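# Lift the plastic card off the box and hold it

## Task

Take the plastic card off the box and keep it motionless above the table, held from two opposite sides. Every part of it must be at least three finger-widths above the height where it rested on the box. While it is in the air, never press the card from edge to edge hard enough to bend a real card; doing so fails the task immediately. At the end, no motor of either hand may show moving in hand_stopped_by, or the task fails.

## Robot and tools

Robot: two arms, left_arm and right_arm, set opposite each other across a table. Both carry an identical five-finger right hand, so the hands are not mirror images and every hand axis and number means the same thing on both.

Scene frame: metres, origin on the table top halfway between the arm bases, table surface at z = 0, +z up, left_arm's base on the +y side. The names left and right do not refer to image sides. Printed positions can be slightly off, more so at long reach.

Hand point: a spot 0.05 m in front of the palm where index pad and thumb tip meet in a pinch. Its axes: +z along the straightened fingers (fingertips 0.06 to 0.07 m beyond), +y outward from the palm, +x across the palm toward the little finger. Across the palm the hand extends 0.08 m on the little-finger side and 0.02 to 0.09 m on the thumb side depending on thumb turn. A wrist bracket on the little-finger side sits 0.03 m past the point along +y and 0.11 m across; it can strike objects.

Row layout (28 numbers, each from -1 to 1, always all 28 even if one arm is idle): left_arm dx, dy, dz, rx, ry, rz; left_gripper little, ring, middle, index, thumb_bend, thumb_turn, force_limit, speed; then the same 14 for right_arm and right_gripper. An optional 12 more (0 to 1) scale joint stiffness, six for left_arm then six for right_arm, in joint order; they persist until changed.

Arm numbers are offsets, not poses: they are measured from the hand point's pose at the start of the action (for a call's first action, the last pose reported), in the hand point's own axes. 1.0 equals 0.6 m of travel or 180 degrees; rx, ry, rz form one rotation vector. Every row refers to that same start pose, not the row before. Each control step the commanded pose is clipped to 100 mm and 16 degrees from the measured pose, so big moves need several actions. Position wins over orientation if both cannot be met.

Hand numbers are absolute targets. Fingers and thumb_bend: +1 straight, -1 fully curled. thumb_turn: +1 beside the palm, -1 in front of it facing the fingers. A pinch is roughly index -0.22, thumb_bend -0.75, thumb_turn -0.57. force_limit maps linearly from about 0 N (-1) to 10 N (+1) at the fingertip, 15 N for the two thumb motors; it only stops closing. speed maps from nearly zero (-1) to full (+1), where full travel takes 0.6 s. For a soft grip close at speed -0.9 or below, since fast fingers overshoot. A motor starts only when its target changes by 0.01 or more. There is no 'no change' value: to keep a hand as is, resend its last eight numbers, or before any were sent, its hand_measured six plus hand_force_limit and hand_speed. To loosen, send a target more open than hand_measured.

Tools:
execute_actions(actions): list of actions; each action is up to 15 rows, one per 1/30 s step; a short table repeats its last row to fill 15 steps. An empty list just returns state and images.
move(target, speed, stop_force, blocking): target is one row as above, offsets from the last reported pose. Straight paths for both arms, ending together, 0.5 to 10 s. speed is m/s, 0.002 to 0.5 (default 0.25); turning up to twice that in rad/s. stop_force is in N, 9 to 40, shared by both arms; an arm's path ends when its wrist sensor feels that much extra push against the motion; not valid before 0.2 s of scene time, nor with blocking=false, and unreliable if the hand turns. Omit it when backing away from contact. Paths do not avoid obstacles or the other arm.
wait(seconds): 0 to 10, holds last commands; wait(0) checks a non-blocking move.
stop(): brakes a running move.
zoom_image(camera, region): camera is cam_low, cam_left_wrist or cam_right_wrist; region [x0, y0, x1, y1] in pixels, at most 504 by 504.
show_instructions(): shows reference images.
finished_scene(scene): ends the current scene by number; irreversible.

Results: a state line per arm with end_effector_position, end_effector_quat_wxyz and velocities in the scene frame; Hand target lines; Wrist force and Wrist torque in the end effector's axes (noisy, offset up to about 4 N, saturating near 50 N); hand_measured, hand_stopped_by (moving, target, force, stalled, fault), hand_load_n (positive pushes a finger open; near-zero loads mean a lost grip), hand_force_limit, hand_speed. A move adds a 'move:' line such as done, off_target, moving, held, contact or fault, plus limits like paced or held, and each hand point's distance from its target. 'pose unreachable' means the clearance check altered a command. Images come from cam_low (672x504) then the two wrist cameras (504x504).

Avoid: bending the card with an edge-to-edge squeeze; ending with any hand motor still moving; pushing past contact with a stiff arm; forces of 150 N or joint torques at limits (wrist joints 26.3 N m, others 141 N m), which freeze an arm for 10 s; arms touching each other hard; knocking anything off the table; drops and slams; long heavy holds that overheat motors (warning at 70 °C, braking at 85 °C). Loose objects may get brief nudges.

Each tool is called after ">>>" as name(argument=value, ...), one argument or row to a line, values as JSON.

Reference images:

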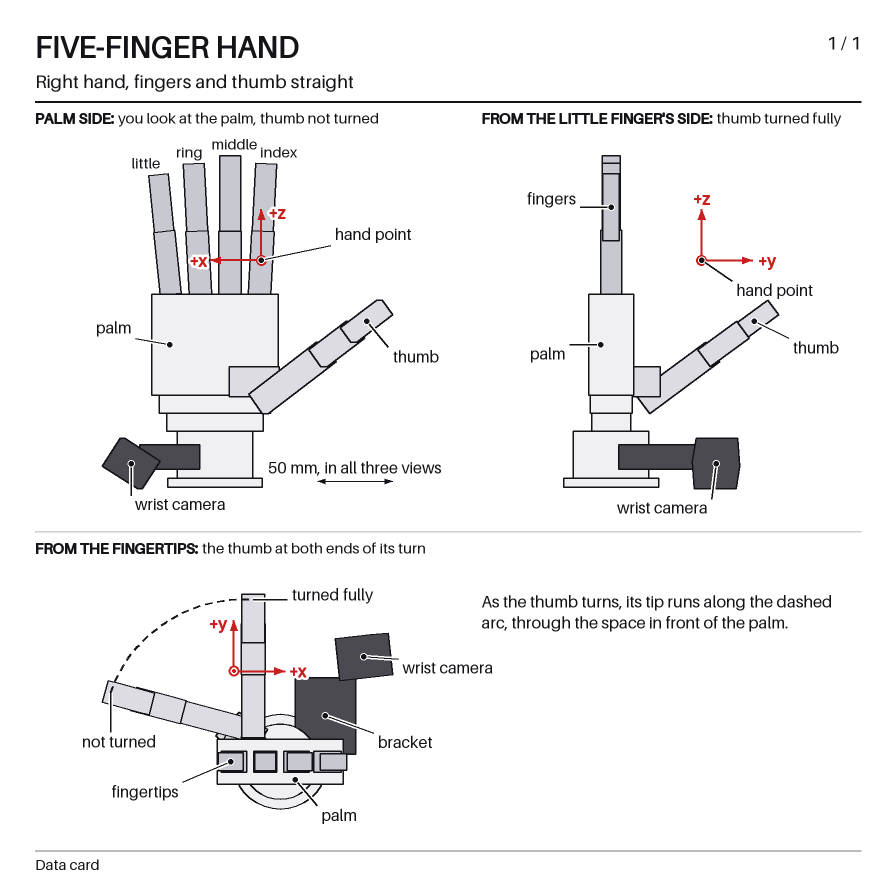

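## Session

I'll start by looking at the scene's state.

>>> execute_actions(
  actions=[],
)

Scene clock: 0.00 s.
left_arm: end_effector_position=(+0.2571, +0.5131, +0.4693) hand_measured=(+1.000, +1.000, +1.000, +1.000, +1.000, +1.000) hand_load_n=(+0.0, +0.0, +0.0, +0.0, +0.0, +0.0) hand_stopped_by=(target, target, target, target, target, target) hand_force_limit=0.00 hand_speed=-0.80 end_effector_quat_wxyz=(-0.010, +0.287, +0.958, +0.002) end_effector_velocity=(-0.000, +0.000, +0.000) end_effector_angular_velocity=(-0.000, -0.001, -0.000) | right_arm: end_effector_position=(+0.1665, -0.2742, +0.4850) hand_measured=(+1.000, +1.000, +1.000, +1.000, +1.000, +1.000) hand_load_n=(+0.0, +0.0, +0.0, +0.0, +0.0, +0.0) hand_stopped_by=(target, target, target, target, target, target) hand_force_limit=0.00 hand_speed=-0.80 end_effector_quat_wxyz=(-0.012, -0.284, +0.959, +0.014) end_effector_velocity=(-0.000, +0.000, +0.000) end_effector_angular_velocity=(+0.001, -0.001, -0.000)
Joint positions: left_arm=[ 0.552 -1.695  1.346  1.938  1.579 -1.874] | right_arm=[-1.195 -1.699  1.315  1.981  1.544 -1.899]
Joint velocities: left_arm=[-0.    -0.001  0.    -0.    -0.     0.   ] | right_arm=[-0.    -0.001 -0.     0.    -0.001 -0.   ]
Wrist force (N, on the end effector, along its own x y z axes, offset not removed): no reading
Wrist torque (N m, same axes, about the end effector's origin, offset not removed): no reading
Hand target (left_arm): +0.257, +0.513, +0.469; -0.010, +0.287, +0.958, +0.002
Hand target (right_arm): +0.166, -0.274, +0.485; -0.012, -0.284, +0.959, +0.014
Joint stiffness scale: left_arm=[1. 1. 1. 1. 1. 1.] | right_arm=[1. 1. 1. 1. 1. 1.]

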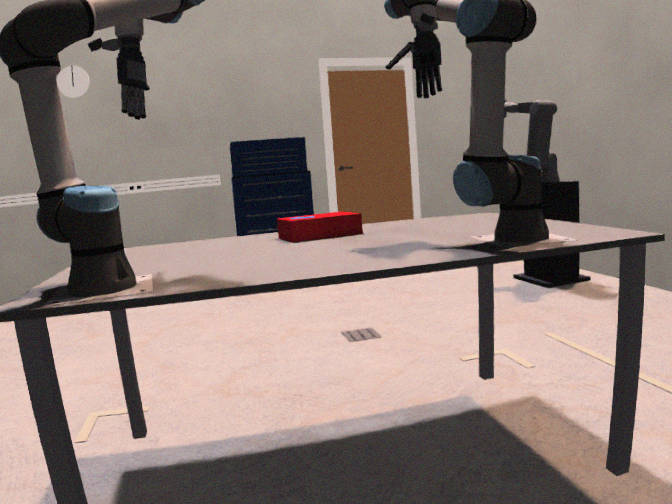

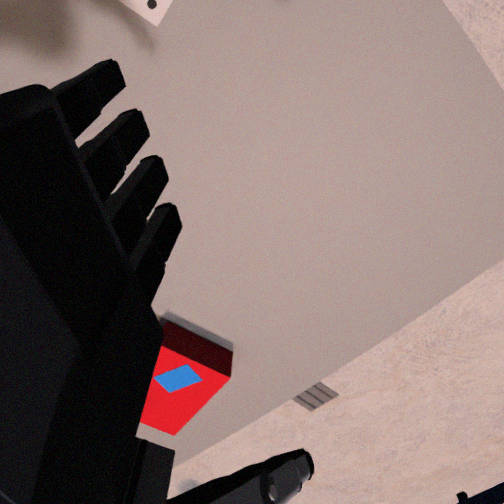

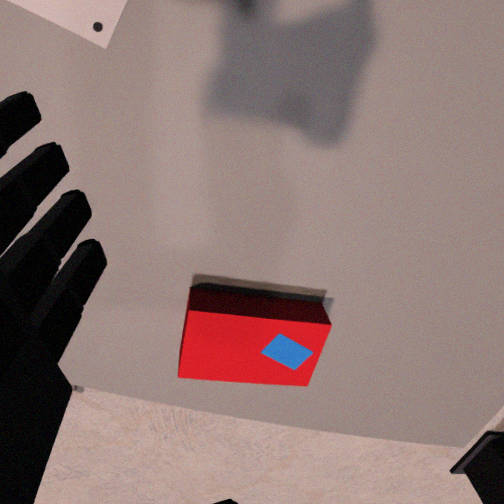

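>>> zoom_image(
  camera="cam_low",
  region=[250, 190, 400, 260],
)

>>> zoom_image(
  camera="cam_right_wrist",
  region=[160, 260, 360, 410],
)

>>> zoom_image(
  camera="cam_left_wrist",
  region=[120, 290, 280, 450],
)

Region (250, 190, 400, 260) of cam_low's 672x504 image, scaled by 3.360, with more detail than that image has; it fills the top 235 rows of this view, and the rest is white.

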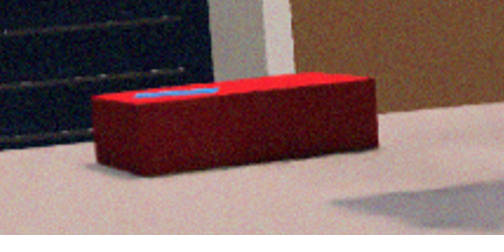

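Region (160, 260, 360, 410) of cam_right_wrist's 504x504 image, scaled by 2.520, with more detail than that image has; it fills the top 378 rows of this view, and the rest is white.

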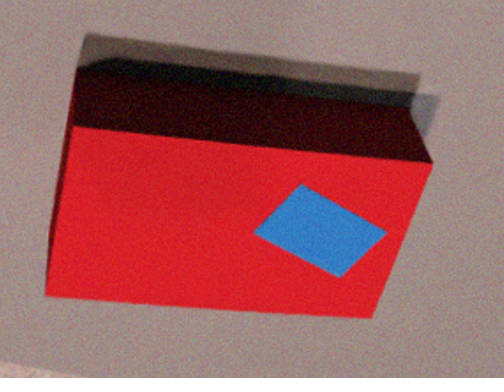

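Region (120, 290, 280, 450) of cam_left_wrist's 504x504 image, scaled by 3.150, with more detail than that image has.

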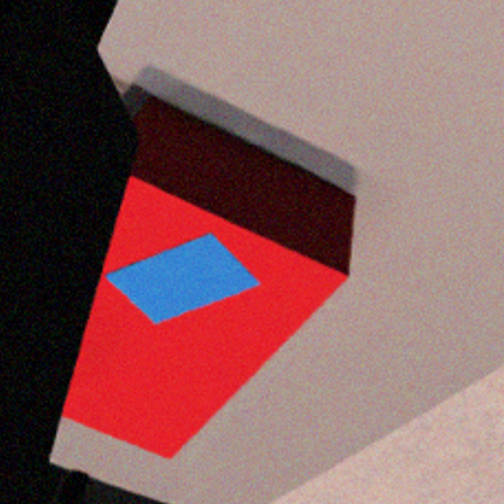

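>>> move(
  target=[-0.325, -0.211, 0.198, 0, 0, 0, 1, 1, 1, 1, 1, 1, 0, -0.8, 0, 0, 0, 0, 0, 0, 1, 1, 1, 1, 1, 1, 0, -0.8],
  speed=0.25,
)

Scene clock: 121.80 s.
left_arm: end_effector_position=(+0.3480, +0.3025, +0.3472) hand_measured=(+1.000, +1.000, +1.000, +1.000, +1.000, +1.000) hand_load_n=(+0.0, +0.0, +0.0, +0.0, +0.0, +0.0) hand_stopped_by=(target, target, target, target, target, target) hand_force_limit=0.00 hand_speed=-0.80 end_effector_quat_wxyz=(-0.010, +0.287, +0.958, +0.002) end_effector_velocity=(+0.002, -0.003, -0.002) end_effector_angular_velocity=(+0.002, +0.001, -0.000) | right_arm: end_effector_position=(+0.1665, -0.2742, +0.4850) hand_measured=(+1.000, +1.000, +1.000, +1.000, +1.000, +1.000) hand_load_n=(+0.0, +0.0, +0.0, +0.0, +0.0, +0.0) hand_stopped_by=(target, target, target, target, target, target) hand_force_limit=0.00 hand_speed=-0.80 end_effector_quat_wxyz=(-0.012, -0.284, +0.959, +0.014) end_effector_velocity=(-0.000, +0.000, -0.000) end_effector_angular_velocity=(+0.001, +0.000, +0.001)
Joint positions: left_arm=[ 0.405 -1.259  1.184  1.664  1.581 -2.02 ] | right_arm=[-1.195 -1.699  1.315  1.981  1.544 -1.899]
Joint velocities: left_arm=[ 0.     0.011 -0.008  0.    -0.     0.   ] | right_arm=[ 0.001 -0.     0.001 -0.    -0.001 -0.   ]
Wrist force (N, on the end effector, along its own x y z axes, offset not removed): left_arm=[-0.1 0.3 2.0] | right_arm=[1.1 -0.1 -1.2]
Wrist torque (N m, same axes, about the end effector's origin, offset not removed): left_arm=[-0.18 0.09 0.09] | right_arm=[0.18 -0.07 -0.09]
Hand target (left_arm): +0.349, +0.301, +0.347; -0.010, +0.287, +0.958, +0.002
Hand target (right_arm): +0.166, -0.274, +0.485; -0.012, -0.284, +0.959, +0.014
Off the commanded pose (left_arm): 0.001 m, 0 deg.
Off the commanded pose (right_arm): 0.000 m, 0 deg.
Joint stiffness scale: left_arm=[1. 1. 1. 1. 1. 1.] | right_arm=[1. 1. 1. 1. 1. 1.]
move: done

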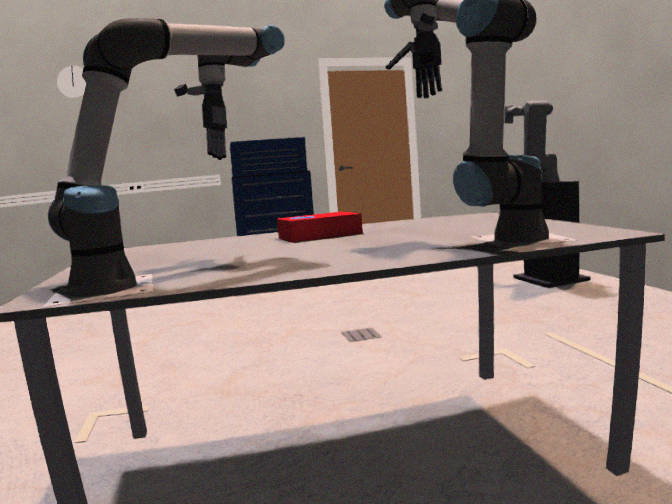

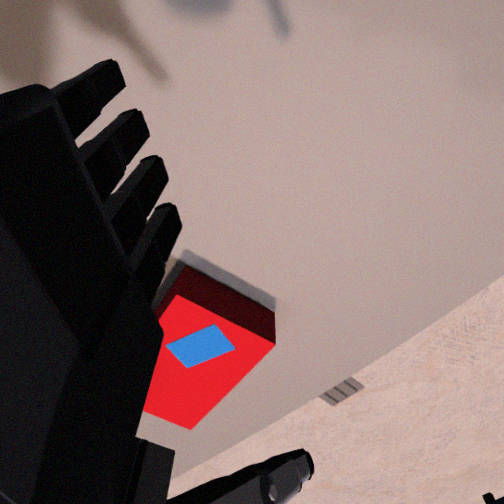

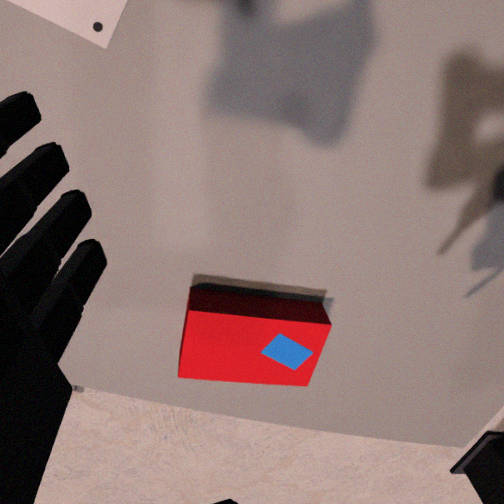

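>>> zoom_image(
  camera="cam_left_wrist",
  region=[130, 240, 330, 440],
)

Region (130, 240, 330, 440) of cam_left_wrist's 504x504 image, scaled by 2.520, with more detail than that image has.

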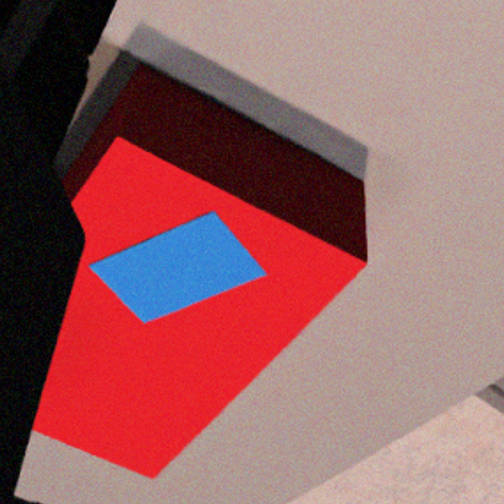

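>>> move(
  target=[-0.2658, -0.0533, 0.3235, -0.008, -0.0023, 0.7566, -1, -1, -1, 0.2, -0.75, -0.57, 0, -0.3, -0.622, -0.0198, 0.582, 0.173, -0.2853, -0.6324, 1, 1, 1, 0.75, 1, 1, 0, -0.3],
  speed=0.4,
)

Scene clock: 245.57 s.
left_arm: end_effector_position=(+0.4596, +0.1895, +0.1504) hand_measured=(-1.000, -1.000, -1.000, +0.200, -0.750, -0.570) hand_load_n=(+0.0, +0.0, +0.0, +0.0, +0.0, +0.0) hand_stopped_by=(target, target, target, target, target, target) hand_force_limit=0.00 hand_speed=-0.30 end_effector_quat_wxyz=(-0.000, +0.996, +0.091, +0.001) end_effector_velocity=(-0.001, -0.000, +0.000) end_effector_angular_velocity=(+0.002, +0.009, -0.018) | right_arm: end_effector_position=(+0.4738, -0.0735, +0.1305) hand_measured=(+1.000, +1.000, +1.000, +0.750, +1.000, +1.000) hand_load_n=(+0.0, +0.0, +0.0, +0.0, +0.0, +0.0) hand_stopped_by=(target, target, target, target, target, target) hand_force_limit=0.00 hand_speed=-0.30 end_effector_quat_wxyz=(+0.413, -0.885, +0.196, -0.091) end_effector_velocity=(-0.000, +0.002, -0.001) end_effector_angular_velocity=(+0.000, -0.000, +0.016)
Joint positions: left_arm=[ 0.677 -0.795  0.962  1.403  1.569  0.628] | right_arm=[-1.086 -1.051  1.388  0.53   1.004 -3.705]
Joint velocities: left_arm=[ 0.001  0.007 -0.011  0.012  0.004  0.019] | right_arm=[ 0.001  0.008 -0.009  0.007 -0.01  -0.014]
Wrist force (N, on the end effector, along its own x y z axes, offset not removed): left_arm=[0.0 -1.0 1.1] | right_arm=[-0.7 -0.1 -0.1]
Wrist torque (N m, same axes, about the end effector's origin, offset not removed): left_arm=[-0.15 -0.11 0.10] | right_arm=[0.16 0.16 -0.29]
Hand target (left_arm): +0.461, +0.190, +0.150; -0.000, +0.996, +0.091, +0.000
Hand target (right_arm): +0.475, -0.074, +0.130; -0.413, +0.885, -0.195, +0.091
Off the commanded pose (left_arm): 0.001 m, 0 deg.
Off the commanded pose (right_arm): 0.001 m, 0 deg.
Joint stiffness scale: left_arm=[1. 1. 1. 1. 1. 1.] | right_arm=[1. 1. 1. 1. 1. 1.]
move: done

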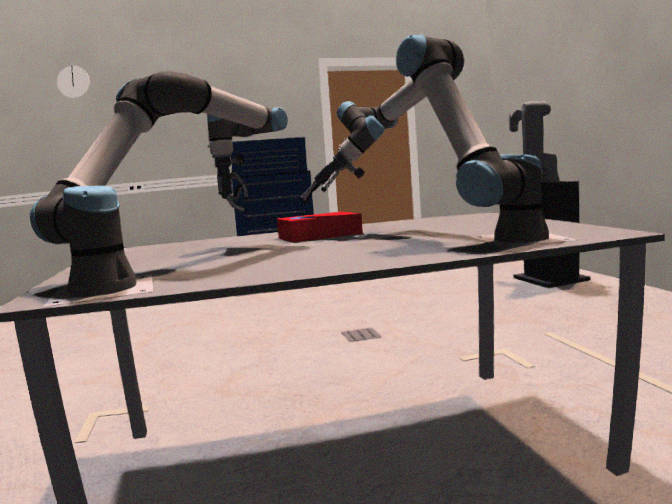

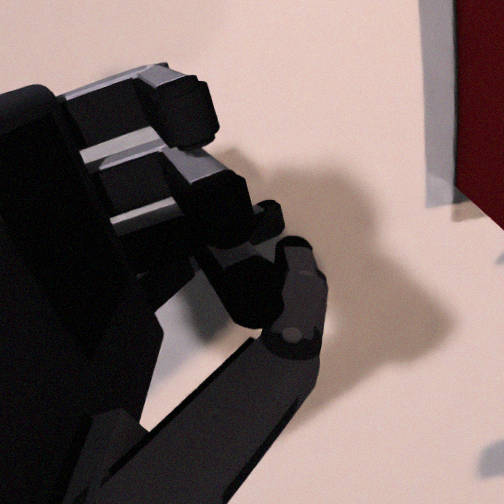

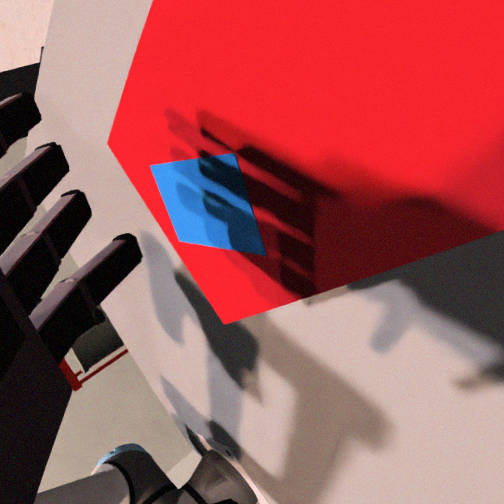

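>>> zoom_image(
  camera="cam_low",
  region=[190, 90, 400, 250],
)

>>> zoom_image(
  camera="cam_low",
  region=[200, 150, 280, 230],
)

Region (190, 90, 400, 250) of cam_low's 672x504 image, scaled by 2.400, with more detail than that image has; it fills the top 384 rows of this view, and the rest is white.

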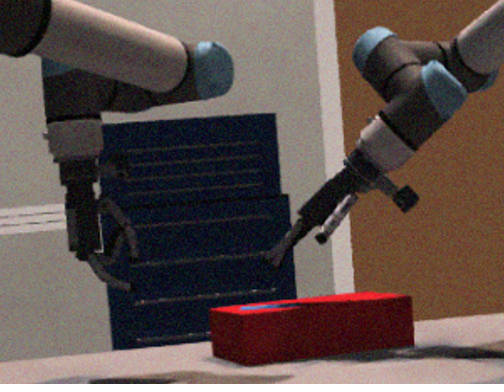

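Region (200, 150, 280, 230) of cam_low's 672x504 image, scaled by 6.300, with more detail than that image has.

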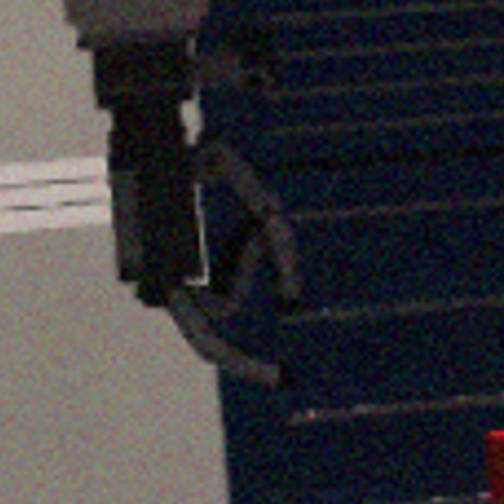

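>>> move(
  target=[0.013, 0.0523, 0.114, 0, 0, 0, -1, -1, -1, 0.1, -0.75, -0.57, 0, -0.3, 0.0057, 0.0583, 0.033, 0, 0, 0, 1, 1, 1, 0.75, 1, 1, 0, -0.3],
  speed=0.12,
)

Scene clock: 292.67 s.
left_arm: end_effector_position=(+0.4730, +0.1621, +0.0828) hand_measured=(-1.000, -1.000, -1.000, +0.100, -0.750, -0.570) hand_load_n=(+0.0, +0.0, +0.0, +0.0, +0.0, +0.0) hand_stopped_by=(target, target, target, target, target, target) hand_force_limit=0.00 hand_speed=-0.30 end_effector_quat_wxyz=(-0.001, +0.996, +0.092, +0.000) end_effector_velocity=(+0.002, -0.002, -0.000) end_effector_angular_velocity=(-0.003, -0.005, +0.001) | right_arm: end_effector_position=(+0.4737, -0.0804, +0.0931) hand_measured=(+1.000, +1.000, +1.000, +0.750, +1.000, +1.000) hand_load_n=(+0.0, +0.0, +0.0, +0.0, +0.0, +0.0) hand_stopped_by=(target, target, target, target, target, target) hand_force_limit=0.00 hand_speed=-0.30 end_effector_quat_wxyz=(+0.413, -0.885, +0.195, -0.092) end_effector_velocity=(+0.001, +0.000, -0.001) end_effector_angular_velocity=(+0.001, -0.005, +0.001)
Joint positions: left_arm=[ 0.66  -0.678  0.926  1.324  1.57   0.61 ] | right_arm=[-1.098 -1.027  1.454  0.445  0.995 -3.718]
Joint velocities: left_arm=[-0.     0.003 -0.007 -0.002 -0.001 -0.001] | right_arm=[-0.     0.     0.001 -0.006 -0.    -0.001]
Wrist force (N, on the end effector, along its own x y z axes, offset not removed): left_arm=[-0.3 0.4 -0.8] | right_arm=[2.3 -2.0 -1.7]
Wrist torque (N m, same axes, about the end effector's origin, offset not removed): left_arm=[0.05 0.05 0.15] | right_arm=[-0.02 -0.06 -0.20]
Hand target (left_arm): +0.473, +0.160, +0.082; -0.000, +0.996, +0.091, +0.001
Hand target (right_arm): +0.474, -0.082, +0.091; -0.413, +0.885, -0.196, +0.091
Off the commanded pose (left_arm): 0.002 m, 0 deg.
Off the commanded pose (right_arm): 0.002 m, 0 deg.
Joint stiffness scale: left_arm=[1. 1. 1. 1. 1. 1.] | right_arm=[1. 1. 1. 1. 1. 1.]
move: done

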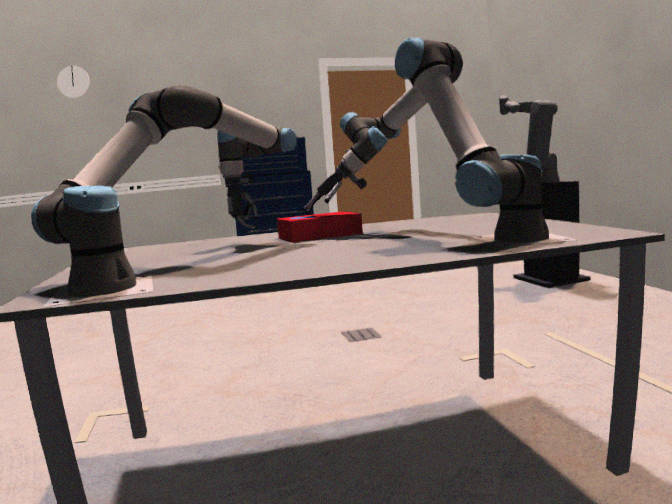

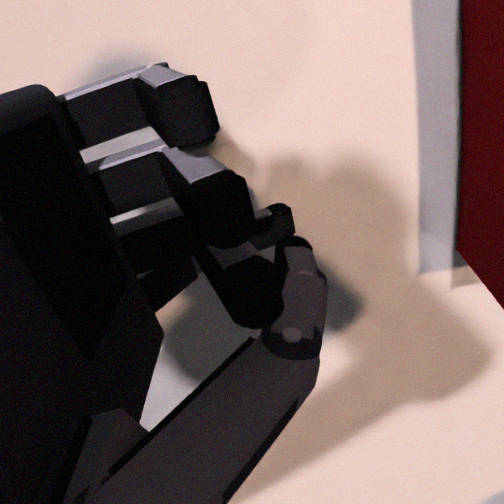

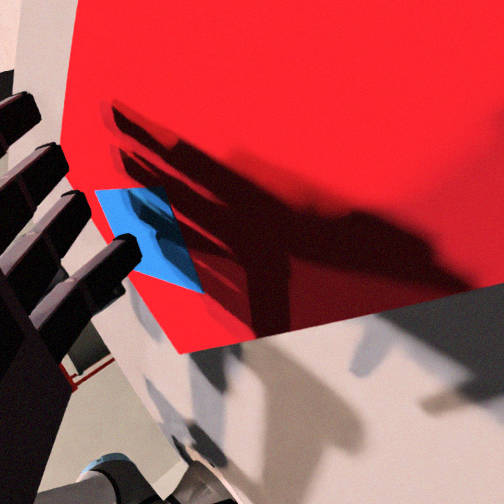

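>>> zoom_image(
  camera="cam_low",
  region=[215, 170, 375, 250],
)

>>> zoom_image(
  camera="cam_right_wrist",
  region=[60, 160, 240, 340],
)

Region (215, 170, 375, 250) of cam_low's 672x504 image, scaled by 3.150, with more detail than that image has.

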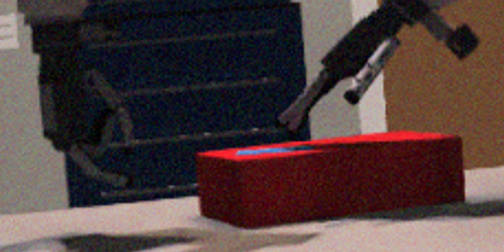

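Region (60, 160, 240, 340) of cam_right_wrist's 504x504 image, scaled by 2.800, with more detail than that image has.

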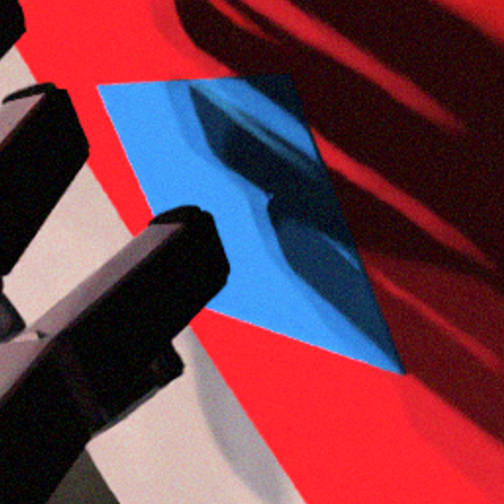

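>>> execute_actions(
  actions=[
    [[0, 0.0033, 0.0013, 0, 0, 0, -1, -1, -1, 0.1, -0.75, -0.57, 0, -0.3, -0.0022, 0.0073, 0.012, 0, 0, 0, 1, 1, 1, 0.75, 1, 1, -0.2, -0.9]],
  ],
)

>>> wait(
  seconds=0.5,
)

Scene clock: 307.70 s.
left_arm: end_effector_position=(+0.4736, +0.1616, +0.0822) hand_measured=(-1.000, -1.000, -1.000, +0.100, -0.750, -0.570) hand_load_n=(+0.0, +0.0, +0.0, +0.0, +0.0, +0.0) hand_stopped_by=(target, target, target, target, target, target) hand_force_limit=0.00 hand_speed=-0.30 end_effector_quat_wxyz=(-0.001, +0.996, +0.093, +0.000) end_effector_velocity=(+0.000, -0.000, +0.000) end_effector_angular_velocity=(-0.000, +0.000, +0.001) | right_arm: end_effector_position=(+0.4752, -0.0781, +0.0871) hand_measured=(+1.000, +1.000, +1.000, +0.750, +1.000, +1.000) hand_load_n=(+0.0, +0.0, +0.0, +0.0, +0.0, +0.0) hand_stopped_by=(target, target, target, target, target, target) hand_force_limit=-0.20 hand_speed=-0.90 end_effector_quat_wxyz=(+0.414, -0.884, +0.195, -0.093) end_effector_velocity=(+0.002, +0.001, +0.000) end_effector_angular_velocity=(+0.002, -0.006, -0.003)
Joint positions: left_arm=[ 0.66  -0.676  0.923  1.325  1.57   0.608] | right_arm=[-1.095 -1.018  1.455  0.429  0.998 -3.714]
Joint velocities: left_arm=[ 0.     0.    -0.001  0.001  0.    -0.001] | right_arm=[ 0.    -0.     0.    -0.008  0.002  0.003]
Wrist force (N, on the end effector, along its own x y z axes, offset not removed): left_arm=[0.5 -1.3 0.1] | right_arm=[0.0 0.2 -2.0]
Wrist torque (N m, same axes, about the end effector's origin, offset not removed): left_arm=[-0.23 -0.06 0.08] | right_arm=[0.30 0.17 -0.30]
Hand target (left_arm): +0.473, +0.160, +0.082; -0.001, +0.996, +0.092, +0.000
Hand target (right_arm): +0.474, -0.077, +0.085; -0.413, +0.885, -0.195, +0.092
Off the commanded pose (left_arm): 0.001 m, 0 deg.
Off the commanded pose (right_arm): 0.003 m, 0 deg.
Joint stiffness scale: left_arm=[1. 1. 1. 1. 1. 1.] | right_arm=[1. 1. 1. 1. 1. 1.]

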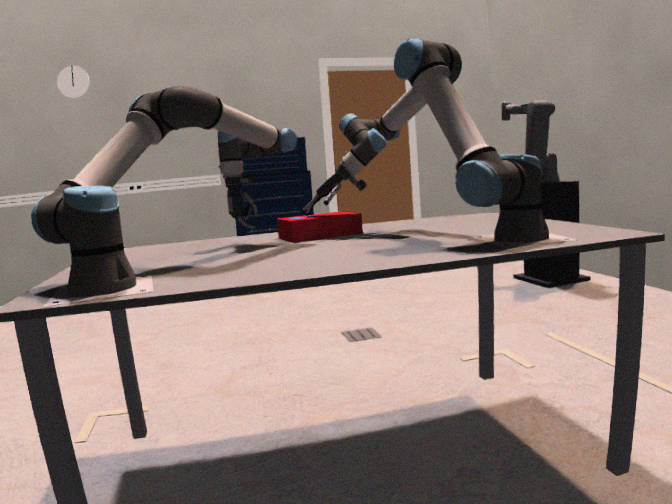

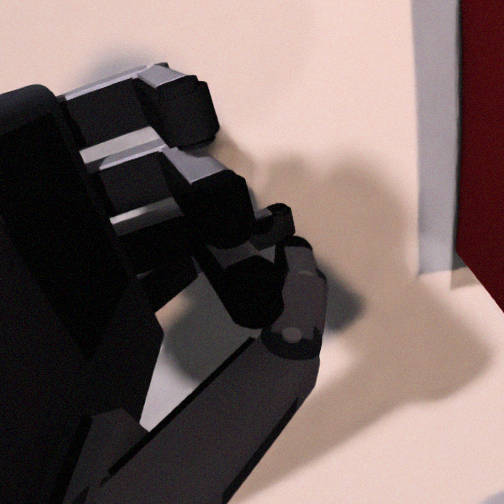

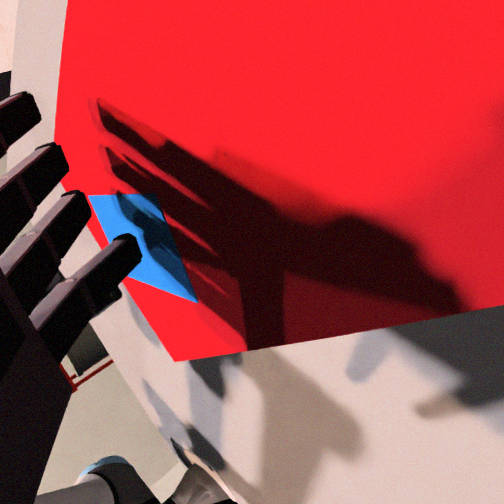

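Scene clock: 308.20 s.
left_arm: end_effector_position=(+0.4736, +0.1616, +0.0822) hand_measured=(-1.000, -1.000, -1.000, +0.100, -0.750, -0.570) hand_load_n=(+0.0, +0.0, +0.0, +0.0, +0.0, +0.0) hand_stopped_by=(target, target, target, target, target, target) hand_force_limit=0.00 hand_speed=-0.30 end_effector_quat_wxyz=(-0.001, +0.996, +0.093, +0.000) end_effector_velocity=(+0.000, -0.000, +0.001) end_effector_angular_velocity=(-0.001, -0.000, +0.000) | right_arm: end_effector_position=(+0.4754, -0.0780, +0.0871) hand_measured=(+1.000, +1.000, +1.000, +0.750, +1.000, +1.000) hand_load_n=(+0.0, +0.0, +0.0, +0.0, +0.0, +0.0) hand_stopped_by=(target, target, target, target, target, target) hand_force_limit=-0.20 hand_speed=-0.90 end_effector_quat_wxyz=(+0.414, -0.884, +0.195, -0.094) end_effector_velocity=(-0.000, +0.000, -0.001) end_effector_angular_velocity=(+0.001, +0.002, -0.000)
Joint positions: left_arm=[ 0.66  -0.676  0.922  1.325  1.57   0.608] | right_arm=[-1.095 -1.018  1.455  0.428  0.998 -3.714]
Joint velocities: left_arm=[ 0.    -0.    -0.001  0.     0.001 -0.   ] | right_arm=[-0.     0.001  0.001 -0.    -0.002  0.001]
Wrist force (N, on the end effector, along its own x y z axes, offset not removed): left_arm=[0.4 -0.6 2.1] | right_arm=[1.2 0.7 -1.5]
Wrist torque (N m, same axes, about the end effector's origin, offset not removed): left_arm=[-0.36 -0.09 0.04] | right_arm=[0.28 -0.03 -0.25]
Hand target (left_arm): +0.473, +0.160, +0.082; -0.001, +0.996, +0.092, +0.000
Hand target (right_arm): +0.474, -0.077, +0.085; -0.413, +0.885, -0.195, +0.092
Off the commanded pose (left_arm): 0.001 m, 0 deg.
Off the commanded pose (right_arm): 0.003 m, 0 deg.
Joint stiffness scale: left_arm=[1. 1. 1. 1. 1. 1.] | right_arm=[1. 1. 1. 1. 1. 1.]
wait: 0.50 s; at rest by 0.17 s

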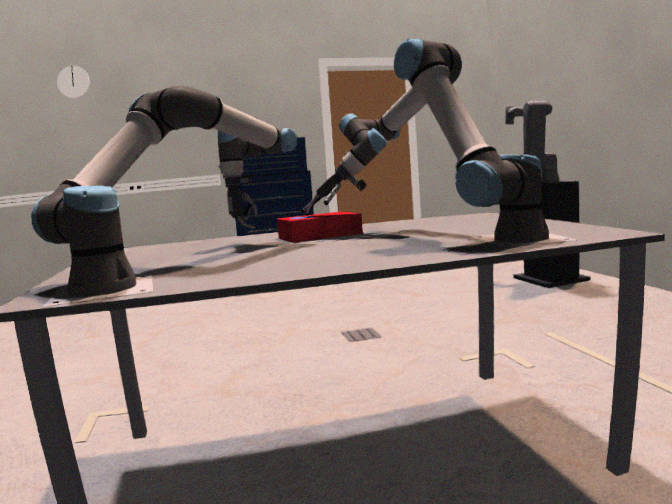

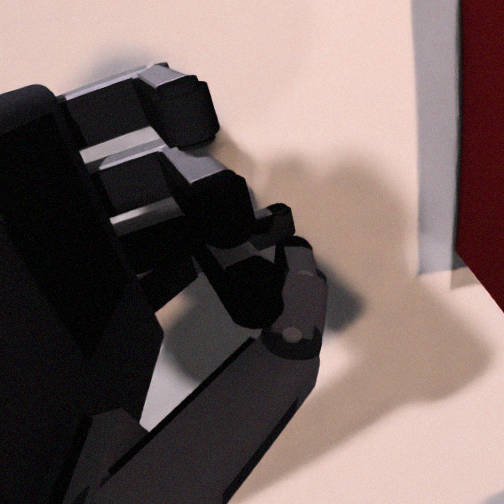

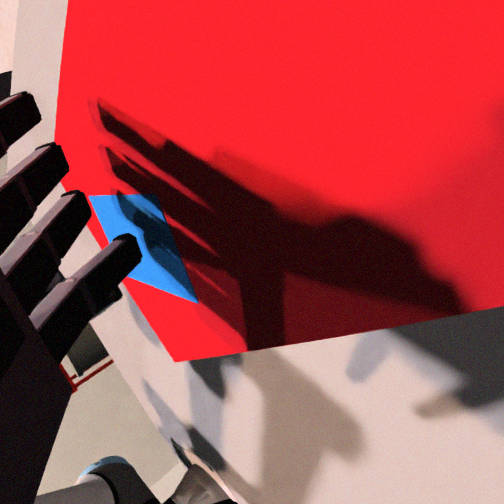

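>>> zoom_image(
  camera="cam_low",
  region=[270, 185, 350, 245],
)

Region (270, 185, 350, 245) of cam_low's 672x504 image, scaled by 6.300, with more detail than that image has; it fills the top 378 rows of this view, and the rest is white.

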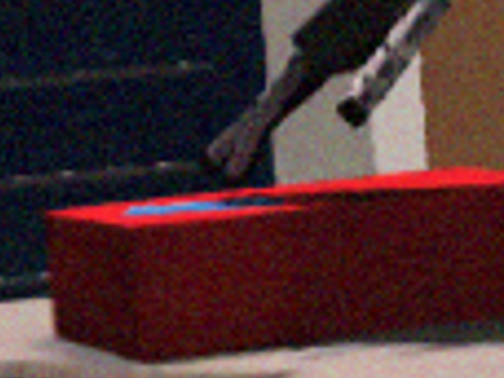

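>>> execute_actions(
  actions=[
    [[0, 0, 0, 0, 0, 0, -1, -1, -1, 0.1, -0.75, -0.57, 0, -0.3, -0.002, 0.0105, 0.008, 0, 0, 0, 1, 1, 1, 0.75, 1, 1, -0.2, -0.9]],
    [[0, 0, 0, 0, 0, 0, -1, -1, -1, 0.1, -0.75, -0.57, 0, -0.3, 0, 0, 0, 0, 0, 0, 1, 1, 1, 0.55, 1, 1, -0.2, -0.9]],
  ],
)

>>> wait(
  seconds=0.8,
)

Scene clock: 314.53 s.
left_arm: end_effector_position=(+0.4736, +0.1616, +0.0822) hand_measured=(-1.000, -1.000, -1.000, +0.100, -0.750, -0.570) hand_load_n=(+0.0, +0.0, +0.0, +0.0, +0.0, +0.0) hand_stopped_by=(target, target, target, target, target, target) hand_force_limit=0.00 hand_speed=-0.30 end_effector_quat_wxyz=(-0.001, +0.996, +0.093, +0.000) end_effector_velocity=(+0.000, +0.000, -0.001) end_effector_angular_velocity=(+0.001, +0.000, -0.000) | right_arm: end_effector_position=(+0.4757, -0.0778, +0.0818) hand_measured=(+1.000, +1.000, +1.000, +0.736, +1.000, +1.000) hand_load_n=(+0.0, +0.0, +0.0, +2.0, +0.0, +0.0) hand_stopped_by=(target, target, target, force, target, target) hand_force_limit=-0.20 hand_speed=-0.90 end_effector_quat_wxyz=(+0.415, -0.884, +0.194, -0.095) end_effector_velocity=(+0.000, +0.000, +0.001) end_effector_angular_velocity=(-0.000, -0.003, +0.000)
Joint positions: left_arm=[ 0.66  -0.676  0.922  1.325  1.57   0.608] | right_arm=[-1.095 -1.015  1.465  0.41   0.998 -3.714]
Joint velocities: left_arm=[-0.     0.001 -0.    -0.    -0.     0.   ] | right_arm=[ 0.001 -0.002 -0.001 -0.     0.001 -0.001]
Wrist force (N, on the end effector, along its own x y z axes, offset not removed): left_arm=[-1.1 -0.4 -0.6] | right_arm=[1.2 -2.0 -2.3]
Wrist torque (N m, same axes, about the end effector's origin, offset not removed): left_arm=[0.01 0.16 0.07] | right_arm=[0.43 -0.06 -0.22]
Hand target (left_arm): +0.474, +0.162, +0.082; -0.001, +0.996, +0.093, +0.000
Hand target (right_arm): +0.476, -0.078, +0.081; -0.415, +0.884, -0.194, +0.095
Off the commanded pose (left_arm): 0.000 m, 0 deg.
Off the commanded pose (right_arm): 0.000 m, 0 deg.
Joint stiffness scale: left_arm=[1. 1. 1. 1. 1. 1.] | right_arm=[1. 1. 1. 1. 1. 1.]

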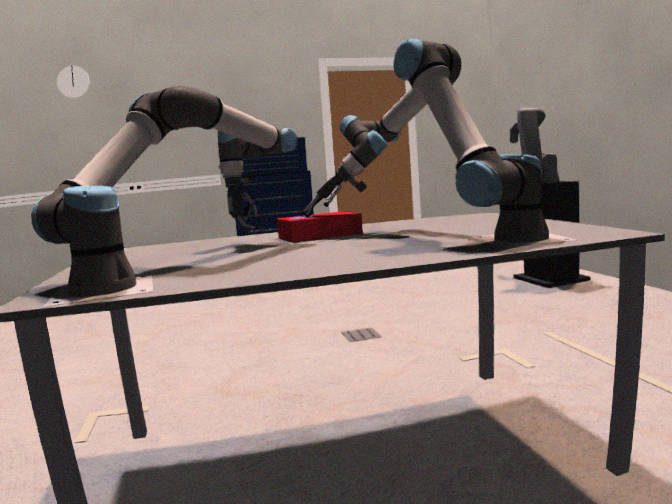

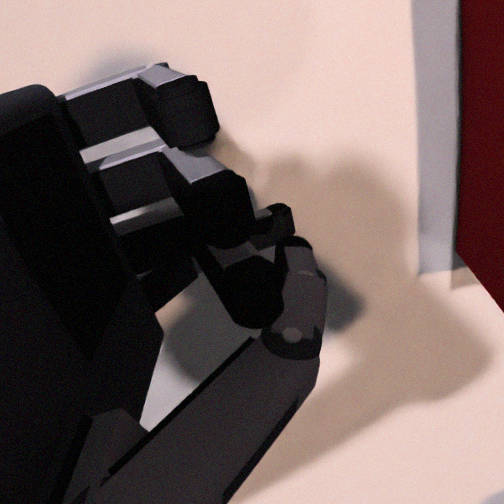

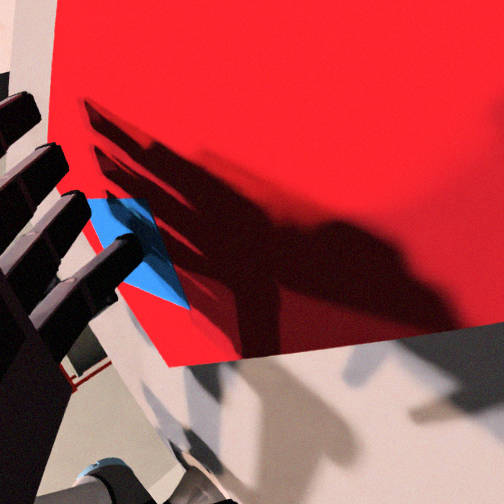

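Scene clock: 315.33 s.
left_arm: end_effector_position=(+0.4736, +0.1616, +0.0822) hand_measured=(-1.000, -1.000, -1.000, +0.100, -0.750, -0.570) hand_load_n=(+0.0, +0.0, +0.0, +0.0, +0.0, +0.0) hand_stopped_by=(target, target, target, target, target, target) hand_force_limit=0.00 hand_speed=-0.30 end_effector_quat_wxyz=(-0.001, +0.996, +0.093, +0.000) end_effector_velocity=(-0.000, +0.000, -0.000) end_effector_angular_velocity=(+0.002, -0.000, +0.000) | right_arm: end_effector_position=(+0.4757, -0.0778, +0.0818) hand_measured=(+1.000, +1.000, +1.000, +0.736, +1.000, +1.000) hand_load_n=(+0.0, +0.0, +0.0, +2.0, +0.0, +0.0) hand_stopped_by=(target, target, target, force, target, target) hand_force_limit=-0.20 hand_speed=-0.90 end_effector_quat_wxyz=(+0.415, -0.884, +0.194, -0.095) end_effector_velocity=(-0.000, -0.000, -0.001) end_effector_angular_velocity=(-0.001, +0.001, -0.001)
Joint positions: left_arm=[ 0.66  -0.676  0.922  1.325  1.57   0.608] | right_arm=[-1.095 -1.015  1.465  0.41   0.998 -3.714]
Joint velocities: left_arm=[-0.    -0.     0.001  0.    -0.001 -0.   ] | right_arm=[ 0.     0.     0.001 -0.     0.001  0.001]
Wrist force (N, on the end effector, along its own x y z axes, offset not removed): left_arm=[1.0 1.0 -0.6] | right_arm=[1.8 -1.6 -2.7]
Wrist torque (N m, same axes, about the end effector's origin, offset not removed): left_arm=[0.10 -0.13 0.16] | right_arm=[0.45 -0.14 -0.19]
Hand target (left_arm): +0.474, +0.162, +0.082; -0.001, +0.996, +0.093, +0.000
Hand target (right_arm): +0.476, -0.078, +0.081; -0.415, +0.884, -0.194, +0.095
Off the commanded pose (left_arm): 0.000 m, 0 deg.
Off the commanded pose (right_arm): 0.000 m, 0 deg.
Joint stiffness scale: left_arm=[1. 1. 1. 1. 1. 1.] | right_arm=[1. 1. 1. 1. 1. 1.]
wait: 0.80 s; at rest by 0.17 s

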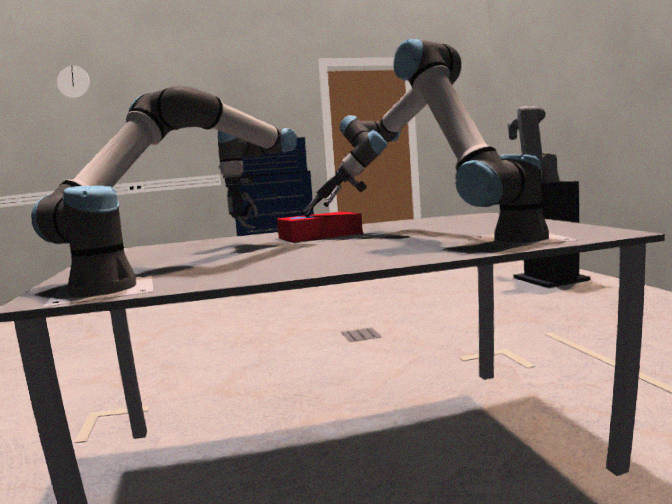

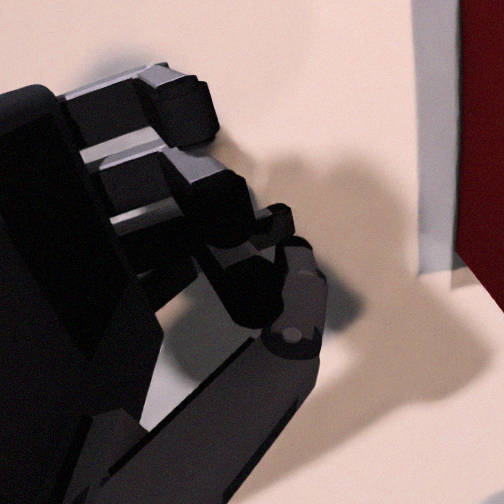

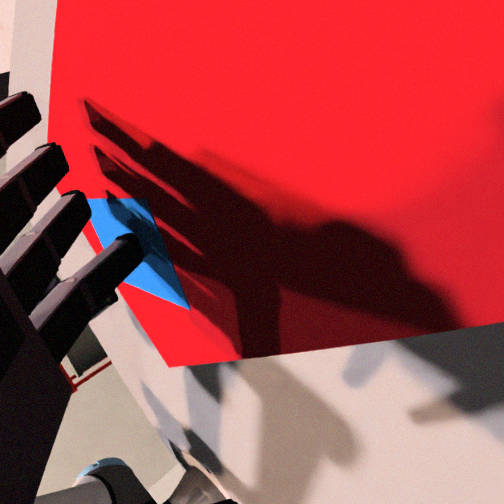

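>>> execute_actions(
  actions=[
    [[0,0,0,0,0,0,-1,-1,-1,0.1,-0.75,-0.57,0,-0.3,-0.0016,0.0011,0.0039,0,0,0,1,1,1,0.55,1,1,-0.2,-0.9],[0,0,0,0,0,0,-1,-1,-1,0.1,-0.75,-0.57,0,-0.3,-0.0032,-0.0003,0.0056,0,0,0,1,1,1,0.55,1,1,-0.2,-0.9],[0,0,0,0,0,0,-1,-1,-1,0.1,-0.75,-0.57,0,-0.3,-0.0048,-0.0018,0.0074,0,0,0,1,1,1,0.55,1,1,-0.2,-0.9],[0,0,0,0,0,0,-1,-1,-1,0.1,-0.75,-0.57,0,-0.3,-0.0064,-0.0033,0.0091,0,0,0,1,1,1,0.55,1,1,-0.2,-0.9],[0,0,0,0,0,0,-1,-1,-1,0.1,-0.75,-0.57,0,-0.3,-0.008,-0.0047,0.0108,0,0,0,1,1,1,0.55,1,1,-0.2,-0.9],[0,0,0,0,0,0,-1,-1,-1,0.1,-0.75,-0.57,0,-0.3,-0.0096,-0.0062,0.0126,0,0,0,1,1,1,0.55,1,1,-0.2,-0.9],[0,0,0,0,0,0,-1,-1,-1,0.1,-0.75,-0.57,0,-0.3,-0.0112,-0.0076,0.0143,0,0,0,1,1,1,0.55,1,1,-0.2,-0.9],[0,0,0,0,0,0,-1,-1,-1,0.1,-0.75,-0.57,0,-0.3,-0.0129,-0.0091,0.0161,0,0,0,1,1,1,0.55,1,1,-0.2,-0.9],[0,0,0,0,0,0,-1,-1,-1,0.1,-0.75,-0.57,0,-0.3,-0.0145,-0.0105,0.0178,0,0,0,1,1,1,0.55,1,1,-0.2,-0.9],[0,0,0,0,0,0,-1,-1,-1,0.1,-0.75,-0.57,0,-0.3,-0.0161,-0.012,0.0195,0,0,0,1,1,1,0.55,1,1,-0.2,-0.9],[0,0,0,0,0,0,-1,-1,-1,0.1,-0.75,-0.57,0,-0.3,-0.0177,-0.0134,0.0213,0,0,0,1,1,1,0.55,1,1,-0.2,-0.9],[0,0,0,0,0,0,-1,-1,-1,0.1,-0.75,-0.57,0,-0.3,-0.0193,-0.0149,0.023,0,0,0,1,1,1,0.55,1,1,-0.2,-0.9],[0,0,0,0,0,0,-1,-1,-1,0.1,-0.75,-0.57,0,-0.3,-0.0209,-0.0164,0.0248,0,0,0,1,1,1,0.55,1,1,-0.2,-0.9],[0,0,0,0,0,0,-1,-1,-1,0.1,-0.75,-0.57,0,-0.3,-0.0225,-0.0178,0.0265,0,0,0,1,1,1,0.55,1,1,-0.2,-0.9],[0,0,0,0,0,0,-1,-1,-1,0.1,-0.75,-0.57,0,-0.3,-0.0241,-0.0193,0.0282,0,0,0,1,1,1,0.55,1,1,-0.2,-0.9]],
  ],
)

>>> wait(
  seconds=0.8,
)

Scene clock: 330.80 s.
left_arm: end_effector_position=(+0.4736, +0.1616, +0.0822) hand_measured=(-1.000, -1.000, -1.000, +0.100, -0.750, -0.570) hand_load_n=(+0.0, +0.0, +0.0, +0.0, +0.0, +0.0) hand_stopped_by=(target, target, target, target, target, target) hand_force_limit=0.00 hand_speed=-0.30 end_effector_quat_wxyz=(-0.001, +0.996, +0.093, +0.000) end_effector_velocity=(-0.000, -0.000, -0.000) end_effector_angular_velocity=(-0.000, +0.001, -0.001) | right_arm: end_effector_position=(+0.4731, -0.0641, +0.0817) hand_measured=(+1.000, +1.000, +1.000, +0.734, +1.000, +1.000) hand_load_n=(+0.0, +0.0, +0.0, +1.0, +0.0, +0.0) hand_stopped_by=(target, target, target, force, target, target) hand_force_limit=-0.20 hand_speed=-0.90 end_effector_quat_wxyz=(+0.416, -0.883, +0.193, -0.096) end_effector_velocity=(-0.010, +0.049, -0.001) end_effector_angular_velocity=(+0.002, -0.001, +0.006)
Joint positions: left_arm=[ 0.66  -0.676  0.922  1.325  1.57   0.608] | right_arm=[-1.068 -1.006  1.448  0.403  1.014 -3.69 ]
Joint velocities: left_arm=[-0.     0.     0.     0.     0.001  0.001] | right_arm=[ 0.095  0.037 -0.068 -0.013  0.058  0.08 ]
Wrist force (N, on the end effector, along its own x y z axes, offset not removed): left_arm=[1.6 2.9 1.4] | right_arm=[1.8 0.4 -3.7]
Wrist torque (N m, same axes, about the end effector's origin, offset not removed): left_arm=[0.28 -0.26 0.26] | right_arm=[0.70 -0.06 -0.15]
Hand target (left_arm): +0.474, +0.162, +0.082; -0.001, +0.996, +0.093, +0.000
Hand target (right_arm): +0.471, -0.053, +0.080; -0.416, +0.884, -0.194, +0.095
Off the commanded pose (left_arm): 0.000 m, 0 deg.
Off the commanded pose (right_arm): 0.011 m, 0 deg.
Joint stiffness scale: left_arm=[1. 1. 1. 1. 1. 1.] | right_arm=[1. 1. 1. 1. 1. 1.]

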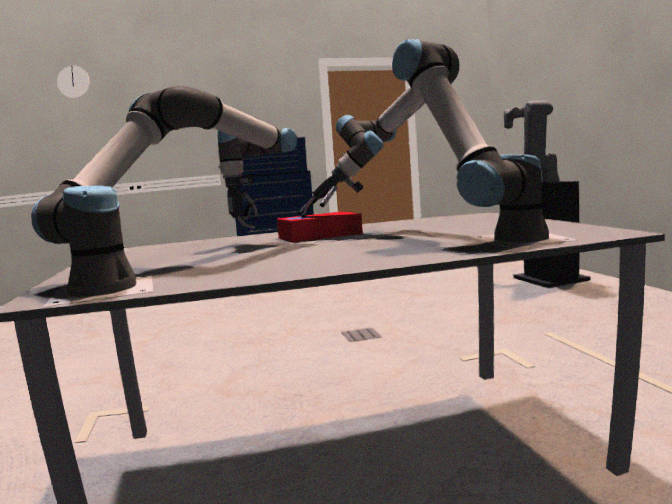

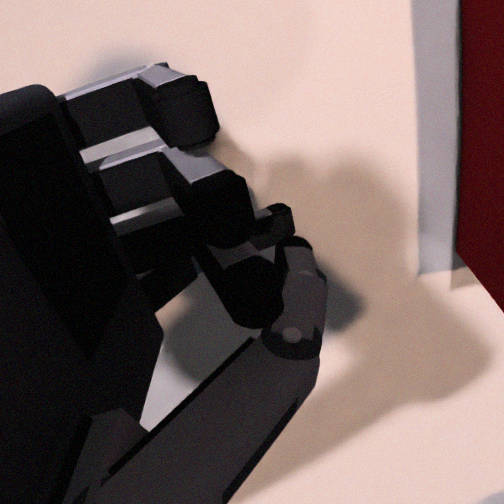

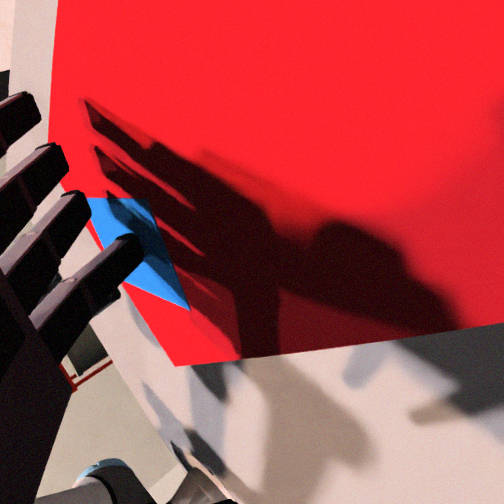

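Scene clock: 331.60 s.
left_arm: end_effector_position=(+0.4736, +0.1616, +0.0822) hand_measured=(-1.000, -1.000, -1.000, +0.100, -0.750, -0.570) hand_load_n=(+0.0, +0.0, +0.0, +0.0, +0.0, +0.0) hand_stopped_by=(target, target, target, target, target, target) hand_force_limit=0.00 hand_speed=-0.30 end_effector_quat_wxyz=(-0.001, +0.996, +0.093, +0.000) end_effector_velocity=(-0.000, +0.000, -0.001) end_effector_angular_velocity=(+0.001, +0.001, +0.000) | right_arm: end_effector_position=(+0.4714, -0.0546, +0.0817) hand_measured=(+1.000, +1.000, +1.000, +0.734, +1.000, +1.000) hand_load_n=(+0.0, +0.0, +0.0, +0.5, +0.0, +0.0) hand_stopped_by=(target, target, target, force, target, target) hand_force_limit=-0.20 hand_speed=-0.90 end_effector_quat_wxyz=(+0.416, -0.883, +0.194, -0.096) end_effector_velocity=(-0.000, -0.000, -0.000) end_effector_angular_velocity=(-0.000, +0.001, -0.001)
Joint positions: left_arm=[ 0.66  -0.676  0.922  1.325  1.57   0.608] | right_arm=[-1.049 -0.998  1.434  0.4    1.028 -3.672]
Joint velocities: left_arm=[ 0.     0.001  0.    -0.    -0.    -0.   ] | right_arm=[0.    0.    0.    0.    0.001 0.001]
Wrist force (N, on the end effector, along its own x y z axes, offset not removed): left_arm=[-1.5 -1.4 1.0] | right_arm=[2.0 0.6 0.5]
Wrist torque (N m, same axes, about the end effector's origin, offset not removed): left_arm=[-0.32 0.22 -0.09] | right_arm=[0.49 -0.18 -0.10]
Hand target (left_arm): +0.474, +0.162, +0.082; -0.001, +0.996, +0.093, +0.000
Hand target (right_arm): +0.471, -0.053, +0.080; -0.416, +0.884, -0.194, +0.095
Off the commanded pose (left_arm): 0.000 m, 0 deg.
Off the commanded pose (right_arm): 0.002 m, 0 deg.
Joint stiffness scale: left_arm=[1. 1. 1. 1. 1. 1.] | right_arm=[1. 1. 1. 1. 1. 1.]
wait: 0.80 s; at rest by 0.40 s

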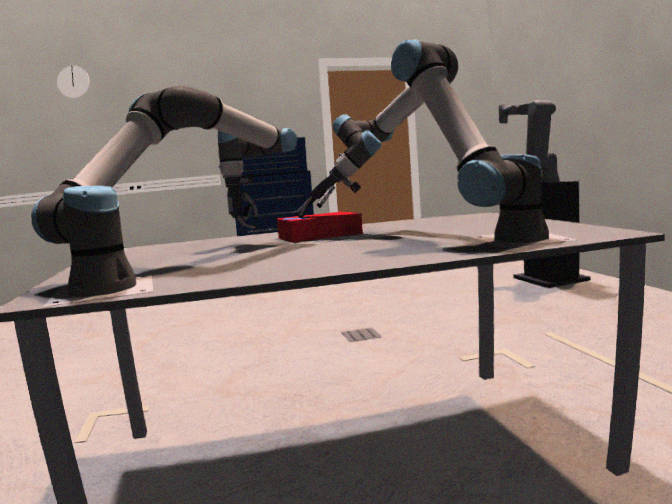

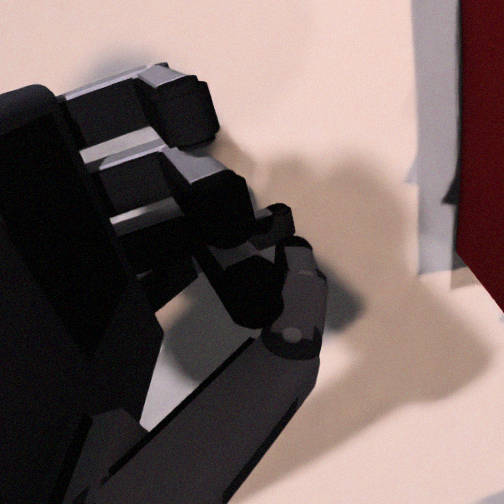

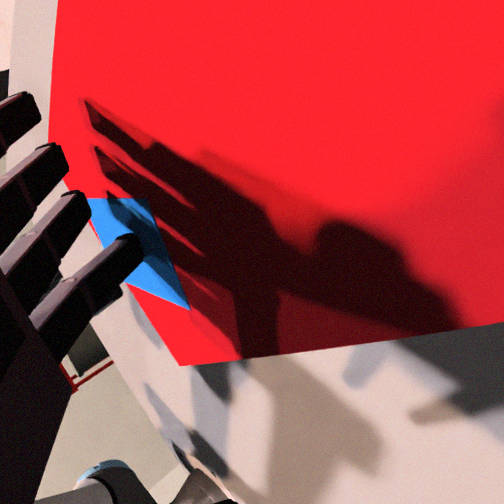

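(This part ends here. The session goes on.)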